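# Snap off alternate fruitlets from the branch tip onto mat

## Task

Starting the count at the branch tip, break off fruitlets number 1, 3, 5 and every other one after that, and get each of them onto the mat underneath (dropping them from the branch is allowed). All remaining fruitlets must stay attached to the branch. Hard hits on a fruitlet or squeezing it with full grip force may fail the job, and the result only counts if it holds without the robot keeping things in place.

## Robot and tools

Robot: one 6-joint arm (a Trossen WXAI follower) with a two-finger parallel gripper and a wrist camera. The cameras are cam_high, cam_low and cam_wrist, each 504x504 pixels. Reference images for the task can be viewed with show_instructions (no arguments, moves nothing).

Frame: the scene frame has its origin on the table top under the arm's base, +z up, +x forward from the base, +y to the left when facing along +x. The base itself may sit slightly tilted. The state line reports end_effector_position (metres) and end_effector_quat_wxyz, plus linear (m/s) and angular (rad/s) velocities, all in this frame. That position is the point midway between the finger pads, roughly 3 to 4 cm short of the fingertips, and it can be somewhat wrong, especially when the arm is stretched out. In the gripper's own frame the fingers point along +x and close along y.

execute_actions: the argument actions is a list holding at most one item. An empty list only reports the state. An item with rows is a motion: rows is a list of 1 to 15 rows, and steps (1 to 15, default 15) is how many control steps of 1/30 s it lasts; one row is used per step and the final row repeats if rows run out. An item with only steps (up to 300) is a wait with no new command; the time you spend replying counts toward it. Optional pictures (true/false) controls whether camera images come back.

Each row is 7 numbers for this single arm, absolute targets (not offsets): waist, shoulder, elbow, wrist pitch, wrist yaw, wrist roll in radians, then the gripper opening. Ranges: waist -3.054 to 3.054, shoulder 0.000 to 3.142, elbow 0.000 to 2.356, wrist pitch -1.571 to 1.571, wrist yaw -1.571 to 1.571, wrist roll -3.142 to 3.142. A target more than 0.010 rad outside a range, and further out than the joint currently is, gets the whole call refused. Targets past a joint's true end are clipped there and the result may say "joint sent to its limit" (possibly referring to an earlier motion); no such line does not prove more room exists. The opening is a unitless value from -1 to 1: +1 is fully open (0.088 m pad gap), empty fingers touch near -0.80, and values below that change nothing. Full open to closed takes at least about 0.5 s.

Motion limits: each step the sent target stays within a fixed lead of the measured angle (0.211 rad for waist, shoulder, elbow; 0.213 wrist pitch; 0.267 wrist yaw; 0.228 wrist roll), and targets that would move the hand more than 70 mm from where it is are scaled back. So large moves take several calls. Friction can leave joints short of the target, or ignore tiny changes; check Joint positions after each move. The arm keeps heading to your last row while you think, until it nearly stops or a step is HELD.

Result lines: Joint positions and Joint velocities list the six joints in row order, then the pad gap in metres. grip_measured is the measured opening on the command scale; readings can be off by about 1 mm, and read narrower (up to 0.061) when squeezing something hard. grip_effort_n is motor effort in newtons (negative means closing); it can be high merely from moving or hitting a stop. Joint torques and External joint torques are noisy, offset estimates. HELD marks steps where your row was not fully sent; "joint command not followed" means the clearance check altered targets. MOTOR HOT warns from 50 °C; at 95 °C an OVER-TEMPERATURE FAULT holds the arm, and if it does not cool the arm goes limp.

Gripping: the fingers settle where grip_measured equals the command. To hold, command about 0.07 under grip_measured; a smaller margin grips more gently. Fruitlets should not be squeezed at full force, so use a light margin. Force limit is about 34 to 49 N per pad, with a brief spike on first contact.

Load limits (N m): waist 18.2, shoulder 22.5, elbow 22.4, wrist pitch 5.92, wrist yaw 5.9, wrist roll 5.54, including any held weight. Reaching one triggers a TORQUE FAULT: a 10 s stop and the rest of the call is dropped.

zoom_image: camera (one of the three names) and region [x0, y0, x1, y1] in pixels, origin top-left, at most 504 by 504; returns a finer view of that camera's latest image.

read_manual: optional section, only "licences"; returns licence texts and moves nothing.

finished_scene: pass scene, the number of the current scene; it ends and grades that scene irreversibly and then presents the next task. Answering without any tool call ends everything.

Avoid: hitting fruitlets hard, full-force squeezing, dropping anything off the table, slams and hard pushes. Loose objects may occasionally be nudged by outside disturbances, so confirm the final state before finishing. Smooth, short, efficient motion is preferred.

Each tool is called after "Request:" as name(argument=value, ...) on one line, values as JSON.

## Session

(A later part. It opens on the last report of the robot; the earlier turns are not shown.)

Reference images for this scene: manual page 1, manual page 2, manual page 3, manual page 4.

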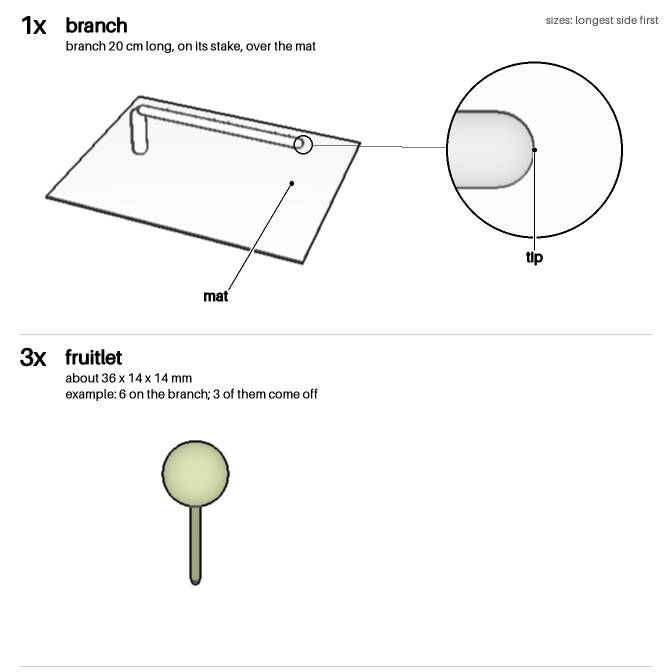

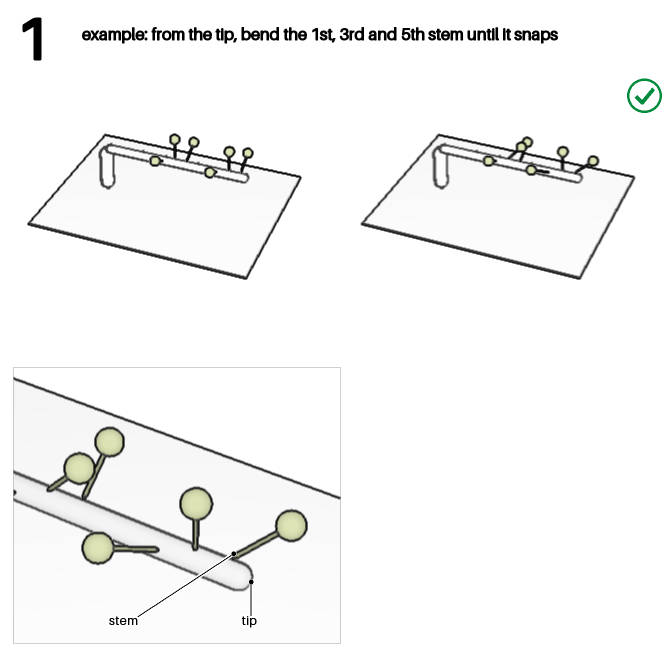

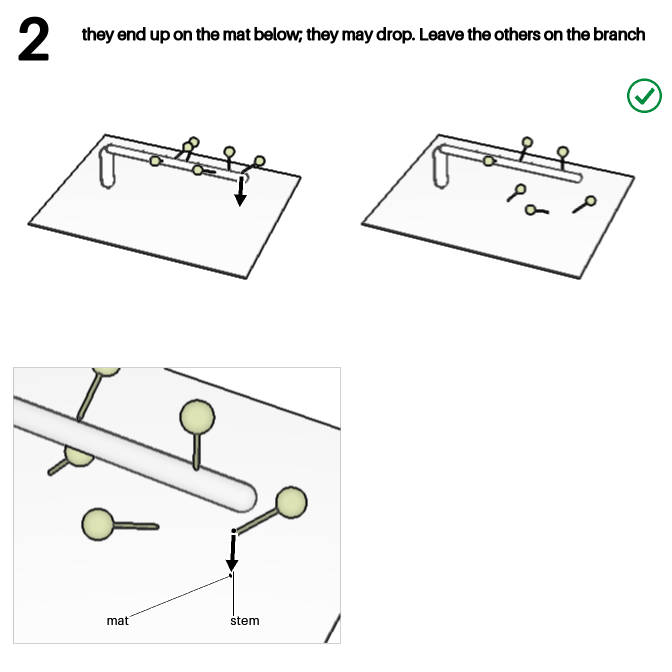

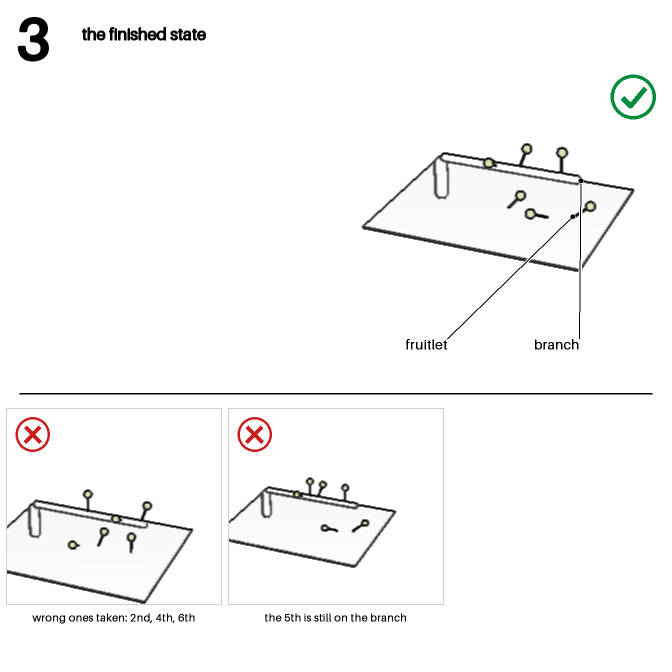

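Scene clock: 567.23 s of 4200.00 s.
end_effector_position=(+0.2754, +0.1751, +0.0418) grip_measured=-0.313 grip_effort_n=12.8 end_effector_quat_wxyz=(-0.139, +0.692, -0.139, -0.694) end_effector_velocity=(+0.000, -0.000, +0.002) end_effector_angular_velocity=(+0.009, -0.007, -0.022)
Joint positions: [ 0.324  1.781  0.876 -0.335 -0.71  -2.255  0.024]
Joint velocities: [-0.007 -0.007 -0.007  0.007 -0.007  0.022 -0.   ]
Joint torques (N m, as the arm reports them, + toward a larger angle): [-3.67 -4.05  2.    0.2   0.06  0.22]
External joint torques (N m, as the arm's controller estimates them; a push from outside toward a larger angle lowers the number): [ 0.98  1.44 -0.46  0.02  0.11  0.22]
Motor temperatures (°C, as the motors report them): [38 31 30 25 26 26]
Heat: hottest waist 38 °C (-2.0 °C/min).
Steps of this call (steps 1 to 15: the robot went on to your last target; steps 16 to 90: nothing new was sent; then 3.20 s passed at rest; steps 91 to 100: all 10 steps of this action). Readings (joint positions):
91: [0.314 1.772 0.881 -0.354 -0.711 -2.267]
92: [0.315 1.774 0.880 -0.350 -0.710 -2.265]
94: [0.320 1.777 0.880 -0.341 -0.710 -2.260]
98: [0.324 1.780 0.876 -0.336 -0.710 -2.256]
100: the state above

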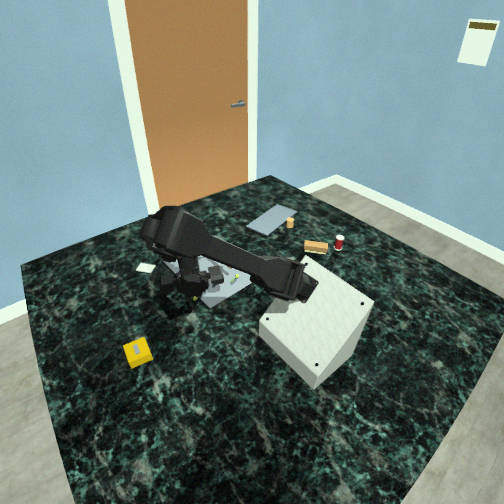

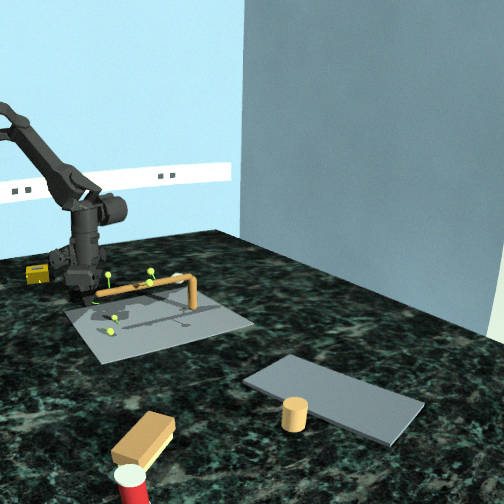

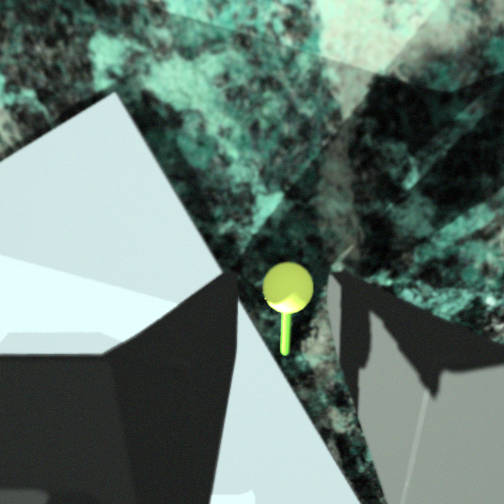

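Request:
execute_actions(actions=[{"rows":[[0.327,1.792,0.870,-0.331,-0.706,-2.248,-0.38],[0.327,1.792,0.870,-0.331,-0.706,-2.248,-0.44],[0.327,1.792,0.870,-0.331,-0.706,-2.248,-0.48],[0.327,1.792,0.870,-0.331,-0.706,-2.248,-0.48],[0.327,1.792,0.870,-0.331,-0.706,-2.248,-0.50],[0.327,1.792,0.870,-0.331,-0.706,-2.248,-0.50],[0.327,1.792,0.870,-0.331,-0.706,-2.248,-0.52],[0.327,1.792,0.870,-0.331,-0.706,-2.248,-0.52],[0.327,1.792,0.870,-0.331,-0.706,-2.248,-0.545]],"steps":15}])

Scene clock: 577.57 s of 4200.00 s.
end_effector_position=(+0.2754, +0.1750, +0.0416) grip_measured=-0.537 grip_effort_n=-15.1 end_effector_quat_wxyz=(-0.139, +0.692, -0.140, -0.694) end_effector_velocity=(-0.004, -0.003, -0.000) end_effector_angular_velocity=(-0.003, +0.020, +0.003)
Joint positions: [ 0.325  1.781  0.875 -0.333 -0.709 -2.254  0.013]
Joint velocities: [-0.002  0.002 -0.002 -0.022 -0.007 -0.022 -0.003]
Joint torques (N m, as the arm reports them, + toward a larger angle): [-3.67 -4.06  2.02  0.2   0.05  0.22]
External joint torques (N m, as the arm's controller estimates them; a push from outside toward a larger angle lowers the number): [ 0.95  1.32 -0.36  0.04  0.09  0.22]
Motor temperatures (°C, as the motors report them): [38 31 30 25 26 26]
Heat: hottest waist 38 °C (-1.0 °C/min).
Steps of this call (steps 1 to 15: the robot went on to your last target; steps 16 to 90: nothing new was sent; then 6.83 s passed at rest; steps 91 to 105: all 15 steps of this action). Readings (joint positions):
91: [0.324 1.781 0.875 -0.334 -0.709 -2.254]
92: [0.324 1.781 0.875 -0.334 -0.709 -2.254]
94: [0.324 1.781 0.875 -0.334 -0.709 -2.254]
98: [0.325 1.781 0.875 -0.333 -0.709 -2.254]
105: the state above

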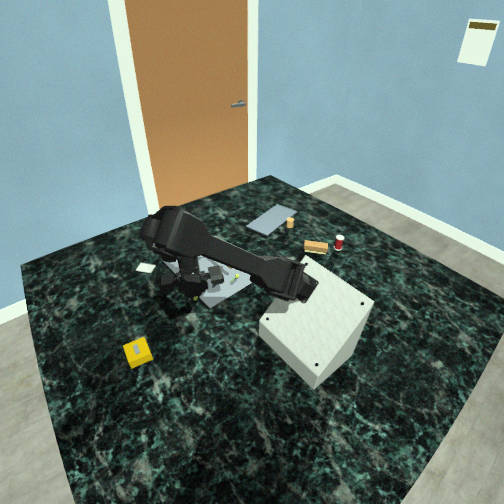

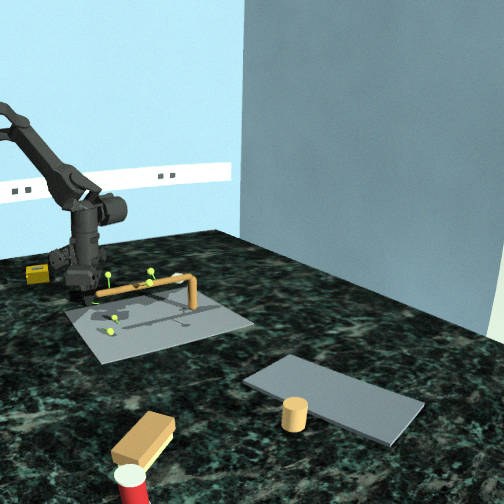

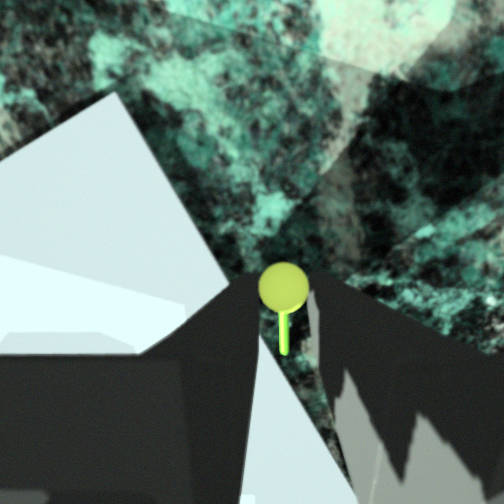

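Request:
execute_actions(actions=[{"rows":[[0.327,1.792,0.870,-0.331,-0.706,-2.248,-0.56],[0.327,1.792,0.870,-0.331,-0.706,-2.248,-0.575]],"steps":10}])

Scene clock: 581.47 s of 4200.00 s.
end_effector_position=(+0.2754, +0.1750, +0.0416) grip_measured=-0.569 grip_effort_n=-23.5 end_effector_quat_wxyz=(-0.139, +0.692, -0.140, -0.694) end_effector_velocity=(-0.003, +0.001, -0.000) end_effector_angular_velocity=(+0.015, +0.017, +0.012)
Joint positions: [ 0.325  1.781  0.875 -0.333 -0.709 -2.254  0.011]
Joint velocities: [-0.002  0.002 -0.002 -0.007 -0.022 -0.022 -0.001]
Joint torques (N m, as the arm reports them, + toward a larger angle): [-3.68 -4.09  2.02  0.2   0.05  0.22]
External joint torques (N m, as the arm's controller estimates them; a push from outside toward a larger angle lowers the number): [ 0.92  1.27 -0.35  0.05  0.09  0.22]
Motor temperatures (°C, as the motors report them): [38 31 30 25 26 26]
Heat: hottest waist 38 °C (-1.0 °C/min).
Steps of this call (steps 1 to 15: the robot went on to your last target; steps 16 to 90: nothing new was sent; then 0.57 s passed at rest; steps 91 to 100: all 10 steps of this action). Readings (joint positions):
91: [0.325 1.781 0.875 -0.333 -0.709 -2.254]
92: [0.325 1.781 0.875 -0.333 -0.709 -2.254]
94: [0.325 1.781 0.875 -0.333 -0.709 -2.254]
98: [0.325 1.781 0.875 -0.333 -0.709 -2.254]
100: the state above

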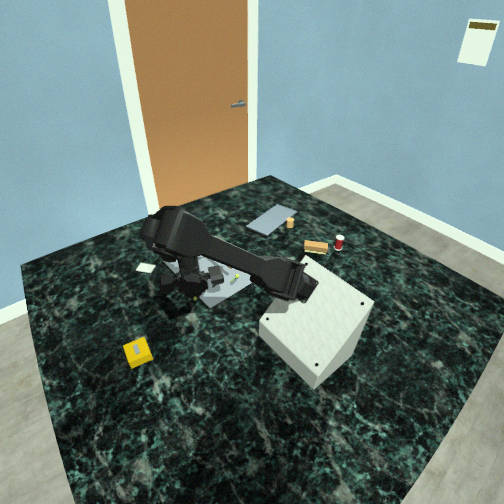

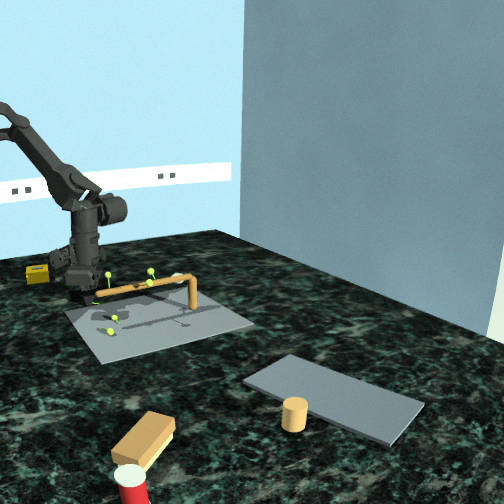

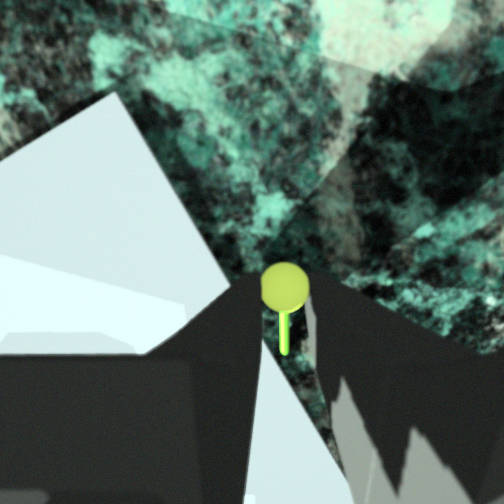

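Request:
execute_actions(actions=[{"rows":[[0.318,1.774,0.880,-0.35,-0.708,-2.26,-0.585],[0.308,1.762,0.886,-0.372,-0.711,-2.273,-0.585],[0.297,1.750,0.893,-0.394,-0.714,-2.287,-0.585],[0.286,1.738,0.899,-0.415,-0.717,-2.30,-0.585]],"steps":12}])

Scene clock: 588.07 s of 4200.00 s.
end_effector_position=(+0.2778, +0.1750, +0.0575) grip_measured=-0.579 grip_effort_n=-30.5 end_effector_quat_wxyz=(-0.140, +0.694, -0.142, -0.692) end_effector_velocity=(-0.013, -0.007, +0.002) end_effector_angular_velocity=(-0.031, +0.047, -0.044)
Joint positions: [ 0.289  1.748  0.895 -0.41  -0.714 -2.292  0.011]
Joint velocities: [-0.002 -0.007 -0.002 -0.081  0.007 -0.007 -0.   ]
Joint torques (N m, as the arm reports them, + toward a larger angle): [-4.02 -6.24  3.33 -0.11 -0.15 -0.26]
External joint torques (N m, as the arm's controller estimates them; a push from outside toward a larger angle lowers the number): [ 0.58 -1.03  0.84 -0.24 -0.12 -0.26]
Motor temperatures (°C, as the motors report them): [38 31 30 25 26 26]
Heat: hottest waist 38 °C (-1.0 °C/min).
Steps of this call (steps 1 to 15: the robot went on to your last target; steps 16 to 90: nothing new was sent; then 3.20 s passed at rest; steps 91 to 102: all 12 steps of this action). Readings (joint positions):
91: [0.325 1.781 0.875 -0.334 -0.709 -2.254]
92: [0.323 1.781 0.877 -0.343 -0.709 -2.254]
94: [0.312 1.773 0.880 -0.374 -0.709 -2.269]
98: [0.291 1.754 0.890 -0.401 -0.712 -2.287]
102: the state above

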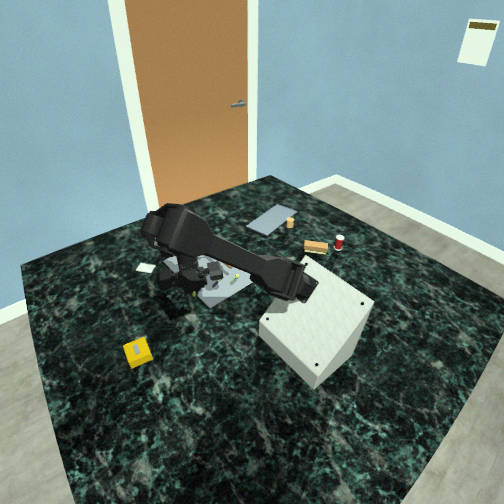

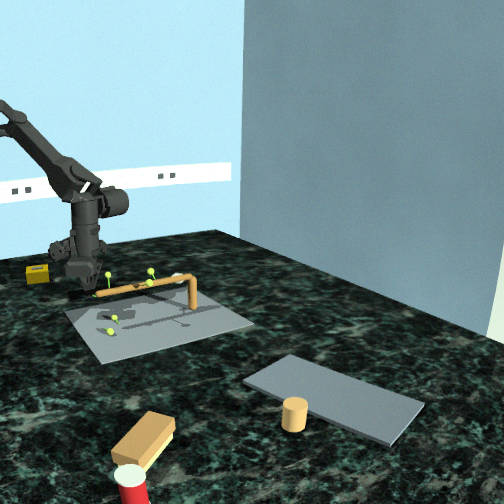

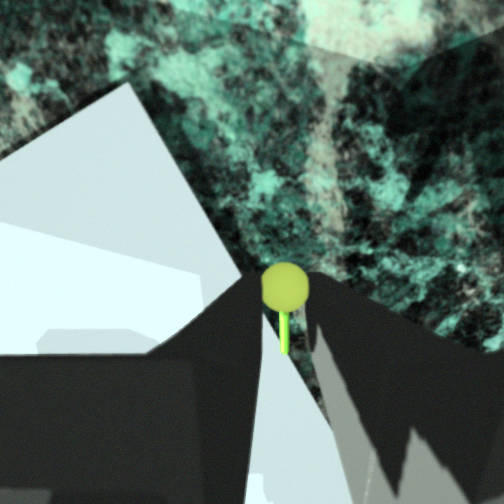

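Request:
execute_actions(actions=[{"rows":[[0.286,1.738,0.902,-0.415,-0.717,-2.15,-0.582],[0.286,1.738,0.902,-0.415,-0.717,-2.0,-0.582],[0.286,1.738,0.902,-0.415,-0.717,-1.85,-0.582],[0.286,1.738,0.902,-0.415,-0.717,-1.7,-0.582],[0.286,1.738,0.902,-0.415,-0.717,-1.55,-0.582],[0.286,1.738,0.902,-0.415,-0.717,-1.4,-0.582],[0.286,1.745,0.905,-0.42,-0.719,-1.3,-0.582],[0.27,1.77,0.92,-0.425,-0.722,-1.25,-0.582],[0.25,1.80,0.938,-0.432,-0.726,-1.25,-0.582],[0.23,1.83,0.955,-0.44,-0.73,-1.26,-0.582],[0.21,1.86,0.972,-0.447,-0.734,-1.27,-0.582],[0.19,1.89,0.99,-0.453,-0.738,-1.28,-0.582],[0.17,1.92,1.008,-0.46,-0.742,-1.30,-0.582],[0.15,1.95,1.025,-0.466,-0.746,-1.31,-0.582],[0.132,1.971,1.04,-0.472,-0.749,-1.325,-0.582]],"steps":15}])

Scene clock: 616.10 s of 4200.00 s.
end_effector_position=(+0.3119, +0.1441, +0.0604) grip_measured=-0.579 grip_effort_n=-15.6 end_effector_quat_wxyz=(-0.456, +0.545, -0.455, -0.537) end_effector_velocity=(+0.145, -0.233, +0.001) end_effector_angular_velocity=(-0.069, -0.005, -1.808)
Joint positions: [ 0.183  1.892  0.998 -0.453 -0.737 -1.424  0.011]
Joint velocities: [-0.589  0.808  0.427 -0.183 -0.051  1.004  0.   ]
Joint torques (N m, as the arm reports them, + toward a larger angle): [-4.56 -4.44  3.36 -0.17 -0.2   0.23]
External joint torques (N m, as the arm's controller estimates them; a push from outside toward a larger angle lowers the number): [ 0.75  1.4   0.73 -0.29 -0.12  0.16]
Motor temperatures (°C, as the motors report them): [38 32 30 25 26 26]
Heat: hottest waist 38 °C (+0.0 °C/min).
Steps of this call (steps 1 to 15: the robot went on to your last target; steps 16 to 90: nothing new was sent; then 24.53 s passed at rest; steps 91 to 105: all 15 steps of this action). Readings (joint positions):
91: [0.288 1.748 0.895 -0.413 -0.714 -2.264]
92: [0.288 1.748 0.895 -0.413 -0.714 -2.204]
94: [0.288 1.748 0.895 -0.413 -0.714 -2.081]
98: [0.287 1.749 0.899 -0.418 -0.716 -1.834]
105: the state above

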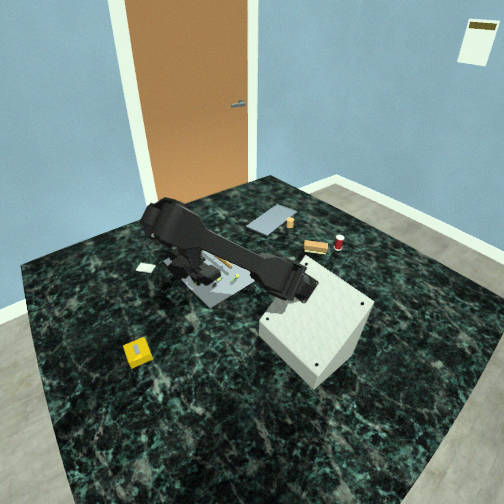

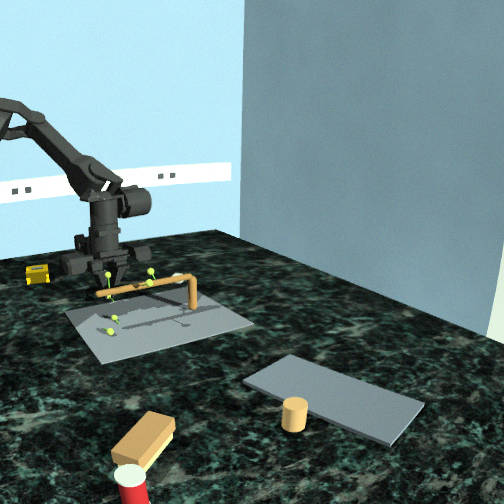

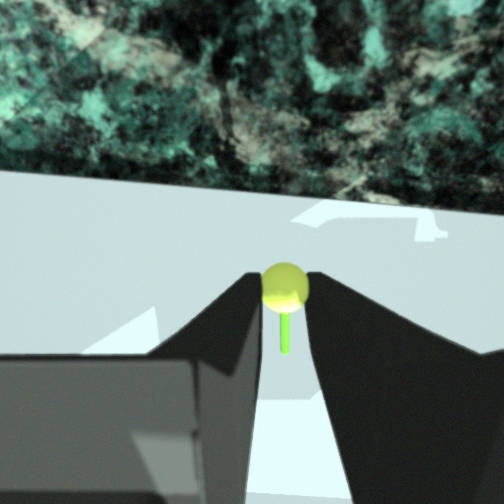

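Request:
execute_actions(actions=[{"rows":[[0.132,1.971,1.04,-0.472,-0.749,-1.325,-0.585],[0.132,1.971,1.04,-0.472,-0.749,-1.325,-0.585],[0.132,1.971,1.04,-0.472,-0.749,-1.325,-0.585],[0.132,1.971,1.04,-0.472,-0.749,-1.325,-0.585],[0.132,1.971,1.04,-0.472,-0.749,-1.325,-0.585],[0.138,1.975,1.033,-0.46,-0.749,-1.315,-0.585],[0.146,1.98,1.025,-0.445,-0.749,-1.305,-0.585],[0.154,1.986,1.016,-0.427,-0.749,-1.297,-0.585],[0.163,1.992,1.007,-0.407,-0.749,-1.289,-0.585]],"steps":15}])

Scene clock: 624.10 s of 4200.00 s.
end_effector_position=(+0.3191, +0.1242, +0.0475) grip_measured=-0.579 grip_effort_n=-30.5 end_effector_quat_wxyz=(+0.497, -0.502, +0.501, +0.500) end_effector_velocity=(-0.002, -0.004, -0.006) end_effector_angular_velocity=(+0.009, -0.005, -0.027)
Joint positions: [ 0.161  1.981  1.013 -0.415 -0.746 -1.298  0.011]
Joint velocities: [ 0.002  0.012 -0.027  0.051 -0.007  0.037 -0.   ]
Joint torques (N m, as the arm reports them, + toward a larger angle): [-4.69 -4.53  2.41  0.29 -0.17  0.22]
External joint torques (N m, as the arm's controller estimates them; a push from outside toward a larger angle lowers the number): [ 1.14  1.48 -0.41  0.04 -0.12  0.21]
Motor temperatures (°C, as the motors report them): [38 32 30 25 26 26]
Heat: hottest waist 38 °C (+0.0 °C/min).
Steps of this call (steps 1 to 30: the robot went on to your last target; steps 31 to 90: nothing new was sent; then 4.50 s passed at rest; steps 91 to 105: all 15 steps of this action). Readings (joint positions):
91: [0.133 1.960 1.034 -0.470 -0.746 -1.332]
92: [0.133 1.960 1.034 -0.470 -0.746 -1.332]
94: [0.133 1.960 1.034 -0.470 -0.746 -1.332]
98: [0.136 1.964 1.032 -0.455 -0.746 -1.318]
105: the state above

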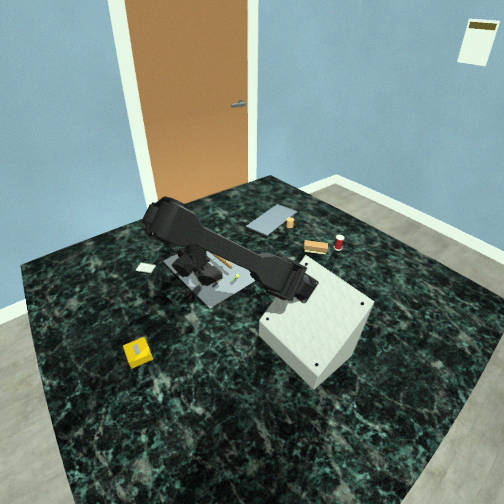

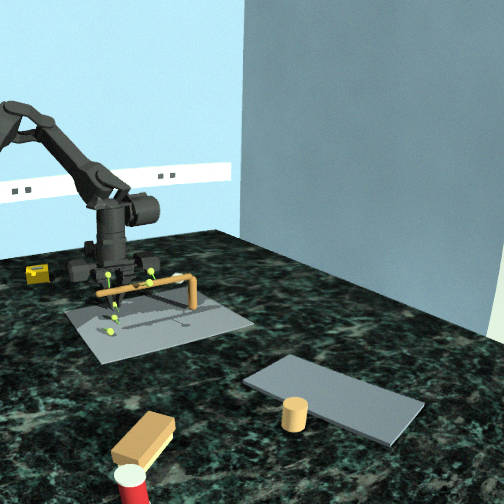

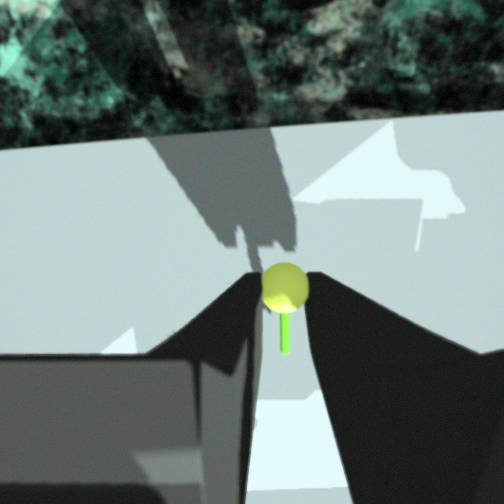

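Request:
execute_actions(actions=[{"rows":[[0.166,1.995,1.003,-0.400,-0.749,-1.285,-0.585],[0.170,1.998,1.000,-0.392,-0.749,-1.28,-0.585],[0.171,1.999,0.999,-0.390,-0.749,-1.278,-0.585],[0.171,1.999,0.999,-0.390,-0.749,-1.278,-0.585],[0.171,1.999,0.999,-0.390,-0.749,-1.278,-0.585],[0.171,1.999,0.999,-0.390,-0.749,-1.278,-0.56],[0.171,1.999,0.999,-0.390,-0.749,-1.278,-0.54],[0.171,1.999,0.999,-0.390,-0.749,-1.278,-0.52],[0.171,1.999,0.999,-0.390,-0.749,-1.278,-0.49],[0.171,1.999,0.999,-0.390,-0.749,-1.278,-0.45],[0.171,1.999,0.999,-0.390,-0.749,-1.278,-0.40]],"steps":15}])

Scene clock: 632.93 s of 4200.00 s.
end_effector_position=(+0.3182, +0.1237, +0.0437) grip_measured=-0.425 grip_effort_n=12.8 end_effector_quat_wxyz=(+0.498, -0.501, +0.501, +0.500) end_effector_velocity=(+0.003, +0.001, +0.002) end_effector_angular_velocity=(+0.010, -0.012, +0.010)
Joint positions: [ 0.168  1.987  1.005 -0.393 -0.746 -1.285  0.018]
Joint velocities: [-0.007 -0.002  0.002  0.007 -0.007 -0.007  0.012]
Joint torques (N m, as the arm reports them, + toward a larger angle): [-4.49 -4.34  2.11  0.21 -0.18  0.21]
External joint torques (N m, as the arm's controller estimates them; a push from outside toward a larger angle lowers the number): [ 1.17  1.47 -0.48  0.   -0.12  0.21]
Motor temperatures (°C, as the motors report them): [38 31 30 25 26 26]
Heat: hottest waist 38 °C (+0.0 °C/min).
Steps of this call (steps 1 to 15: the robot went on to your last target; steps 16 to 90: nothing new was sent; then 5.33 s passed at rest; steps 91 to 105: all 15 steps of this action). Readings (joint positions):
91: [0.161 1.981 1.012 -0.407 -0.746 -1.295]
92: [0.162 1.982 1.011 -0.404 -0.746 -1.292]
94: [0.165 1.984 1.009 -0.398 -0.746 -1.289]
98: [0.168 1.987 1.005 -0.394 -0.746 -1.286]
105: the state above

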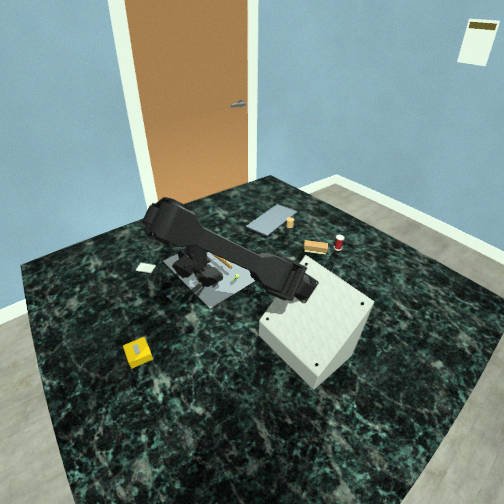

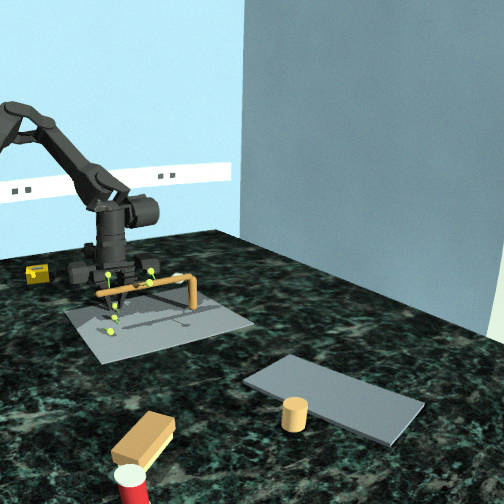

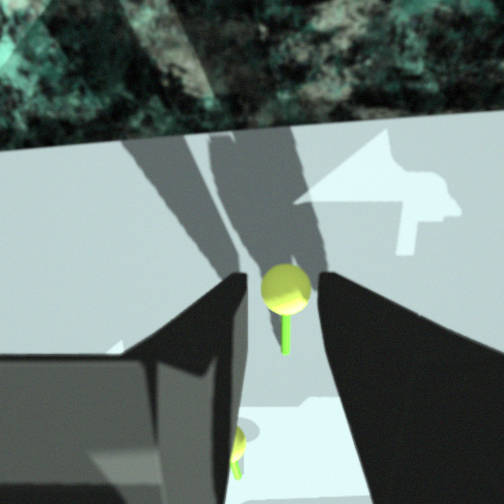

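Released. Rise straight up and verify.

Request:
execute_actions(actions=[{"rows":[[0.15,1.965,1.015,-0.435,-0.75,-1.30,-0.40],[0.125,1.945,1.035,-0.49,-0.753,-1.33,-0.40],[0.10,1.925,1.055,-0.545,-0.756,-1.365,-0.40],[0.075,1.905,1.075,-0.60,-0.759,-1.40,-0.40],[0.05,1.885,1.097,-0.655,-0.761,-1.435,-0.40],[0.025,1.868,1.12,-0.71,-0.763,-1.47,-0.40],[0.0,1.85,1.143,-0.765,-0.765,-1.505,-0.40],[-0.025,1.835,1.165,-0.82,-0.766,-1.54,-0.40]],"steps":15}])

Request:
zoom_image(camera="cam_low", region=[50, 240, 270, 380])

Request:
zoom_image(camera="cam_high", region=[150, 220, 280, 320])

Scene clock: 641.10 s of 4200.00 s.
end_effector_position=(+0.3322, +0.1323, +0.1418) grip_measured=-0.403 grip_effort_n=12.3 end_effector_quat_wxyz=(+0.504, -0.522, +0.480, +0.494) end_effector_velocity=(-0.032, -0.003, +0.000) end_effector_angular_velocity=(-0.002, +0.127, -0.023)
Joint positions: [-0.024  1.838  1.162 -0.805 -0.764 -1.526  0.019]
Joint velocities: [-0.007 -0.002 -0.002 -0.183 -0.007 -0.11  -0.   ]
Joint torques (N m, as the arm reports them, + toward a larger angle): [-4.64 -5.47  4.12  0.01 -0.12 -0.27]
External joint torques (N m, as the arm's controller estimates them; a push from outside toward a larger angle lowers the number): [ 1.04 -0.1   0.26 -0.31 -0.07 -0.27]
Motor temperatures (°C, as the motors report them): [39 31 30 25 26 26]
Heat: hottest waist 39 °C (+1.0 °C/min).
Steps of this call (steps 1 to 15: the robot went on to your last target; steps 16 to 90: nothing new was sent; then 4.67 s passed at rest; steps 91 to 105: all 15 steps of this action). Readings (joint positions):
91: [0.167 1.987 1.006 -0.398 -0.747 -1.285]
92: [0.163 1.984 1.010 -0.422 -0.747 -1.291]
94: [0.137 1.967 1.026 -0.499 -0.750 -1.332]
98: [0.041 1.898 1.101 -0.686 -0.757 -1.451]
105: the state above

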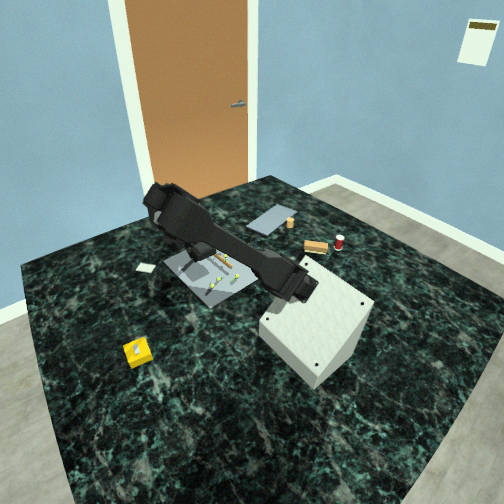

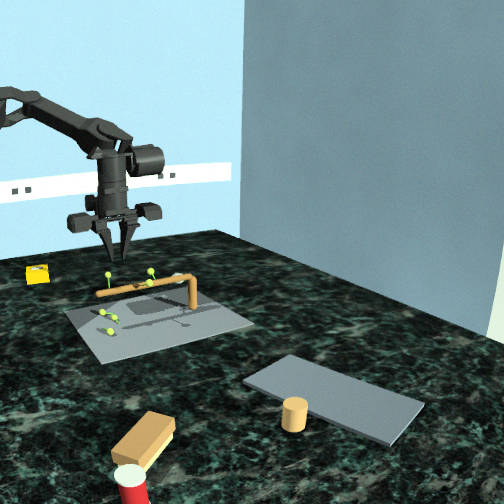

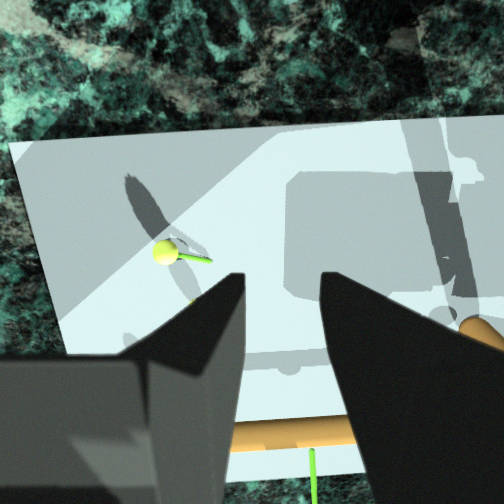

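Region (50, 240, 270, 380) of cam_low's 504x504 image, scaled by 2.291, with more detail than that image has; it fills the top 321 rows of this view, and the rest is white.

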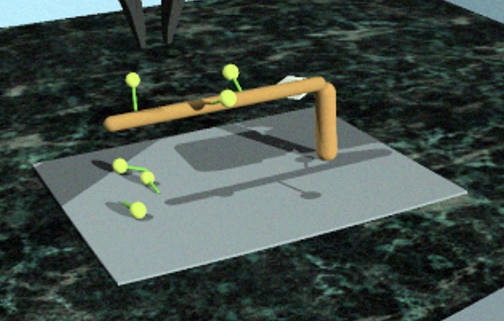

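Region (150, 220, 280, 320) of cam_high's 504x504 image, scaled by 3.877, with more detail than that image has; it fills the top 388 rows of this view, and the rest is white.

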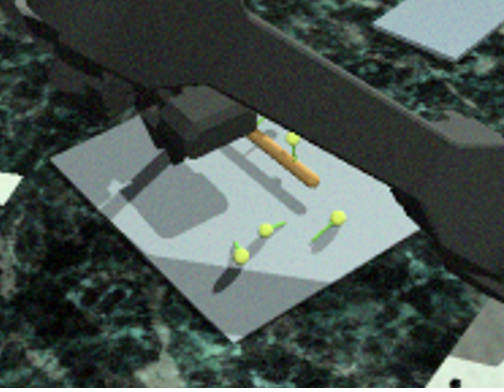

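Request:
execute_actions(actions=[])

Scene clock: 653.40 s of 4200.00 s.
end_effector_position=(+0.3300, +0.1322, +0.1418) grip_measured=-0.403 grip_effort_n=12.3 end_effector_quat_wxyz=(+0.502, -0.519, +0.483, +0.495) end_effector_velocity=(+0.000, +0.001, -0.001) end_effector_angular_velocity=(+0.006, +0.001, +0.026)
Joint positions: [-0.024  1.838  1.163 -0.818 -0.764 -1.533  0.019]
Joint velocities: [ 0.002  0.002 -0.002  0.007 -0.007 -0.022 -0.   ]
Joint torques (N m, as the arm reports them, + toward a larger angle): [-4.75 -5.55  4.25 -0.01 -0.14 -0.26]
External joint torques (N m, as the arm's controller estimates them; a push from outside toward a larger angle lowers the number): [ 0.78 -0.32  0.56 -0.25 -0.08 -0.27]
Motor temperatures (°C, as the motors report them): [39 31 30 25 26 26]
Heat: hottest waist 39 °C (+1.0 °C/min).
Steps of this call (steps 1 to 30: the robot went on to your last target; steps 31 to 90: nothing new was sent; then 9.30 s passed at rest). Readings (joint positions):
1: [-0.024 1.838 1.162 -0.810 -0.764 -1.528]
2: [-0.024 1.838 1.162 -0.813 -0.764 -1.530]
4: [-0.024 1.838 1.162 -0.814 -0.764 -1.532]
8: [-0.024 1.838 1.163 -0.818 -0.764 -1.533]
90: the state above
The arm was judged still, so your last target was given up. Only a new action makes it travel on or press farther. Fingers that are still opening or closing keep moving.

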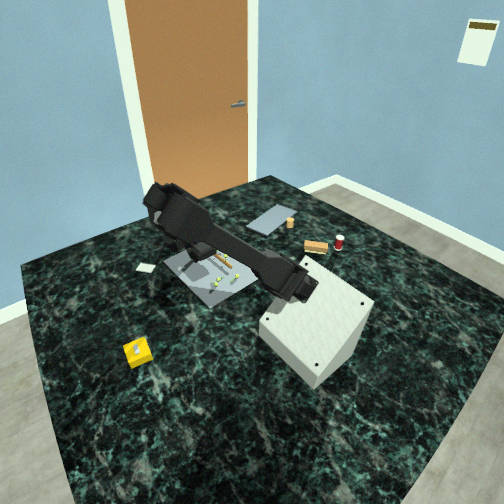

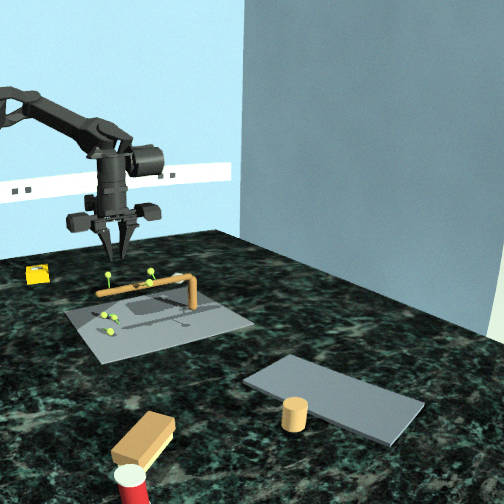

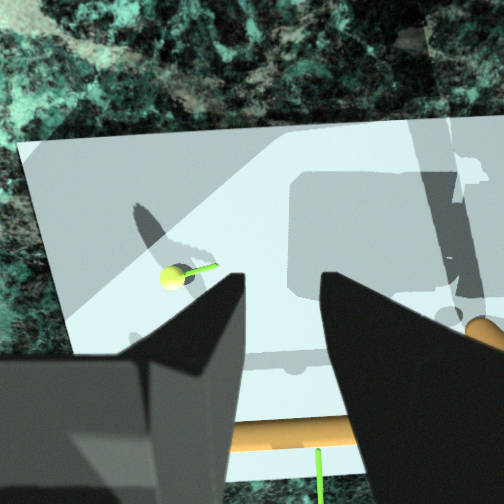

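Three fruitlets are on the mat and three are still on the branch.

Request:
finished_scene(scene=2)

The scene is finished: the task was done.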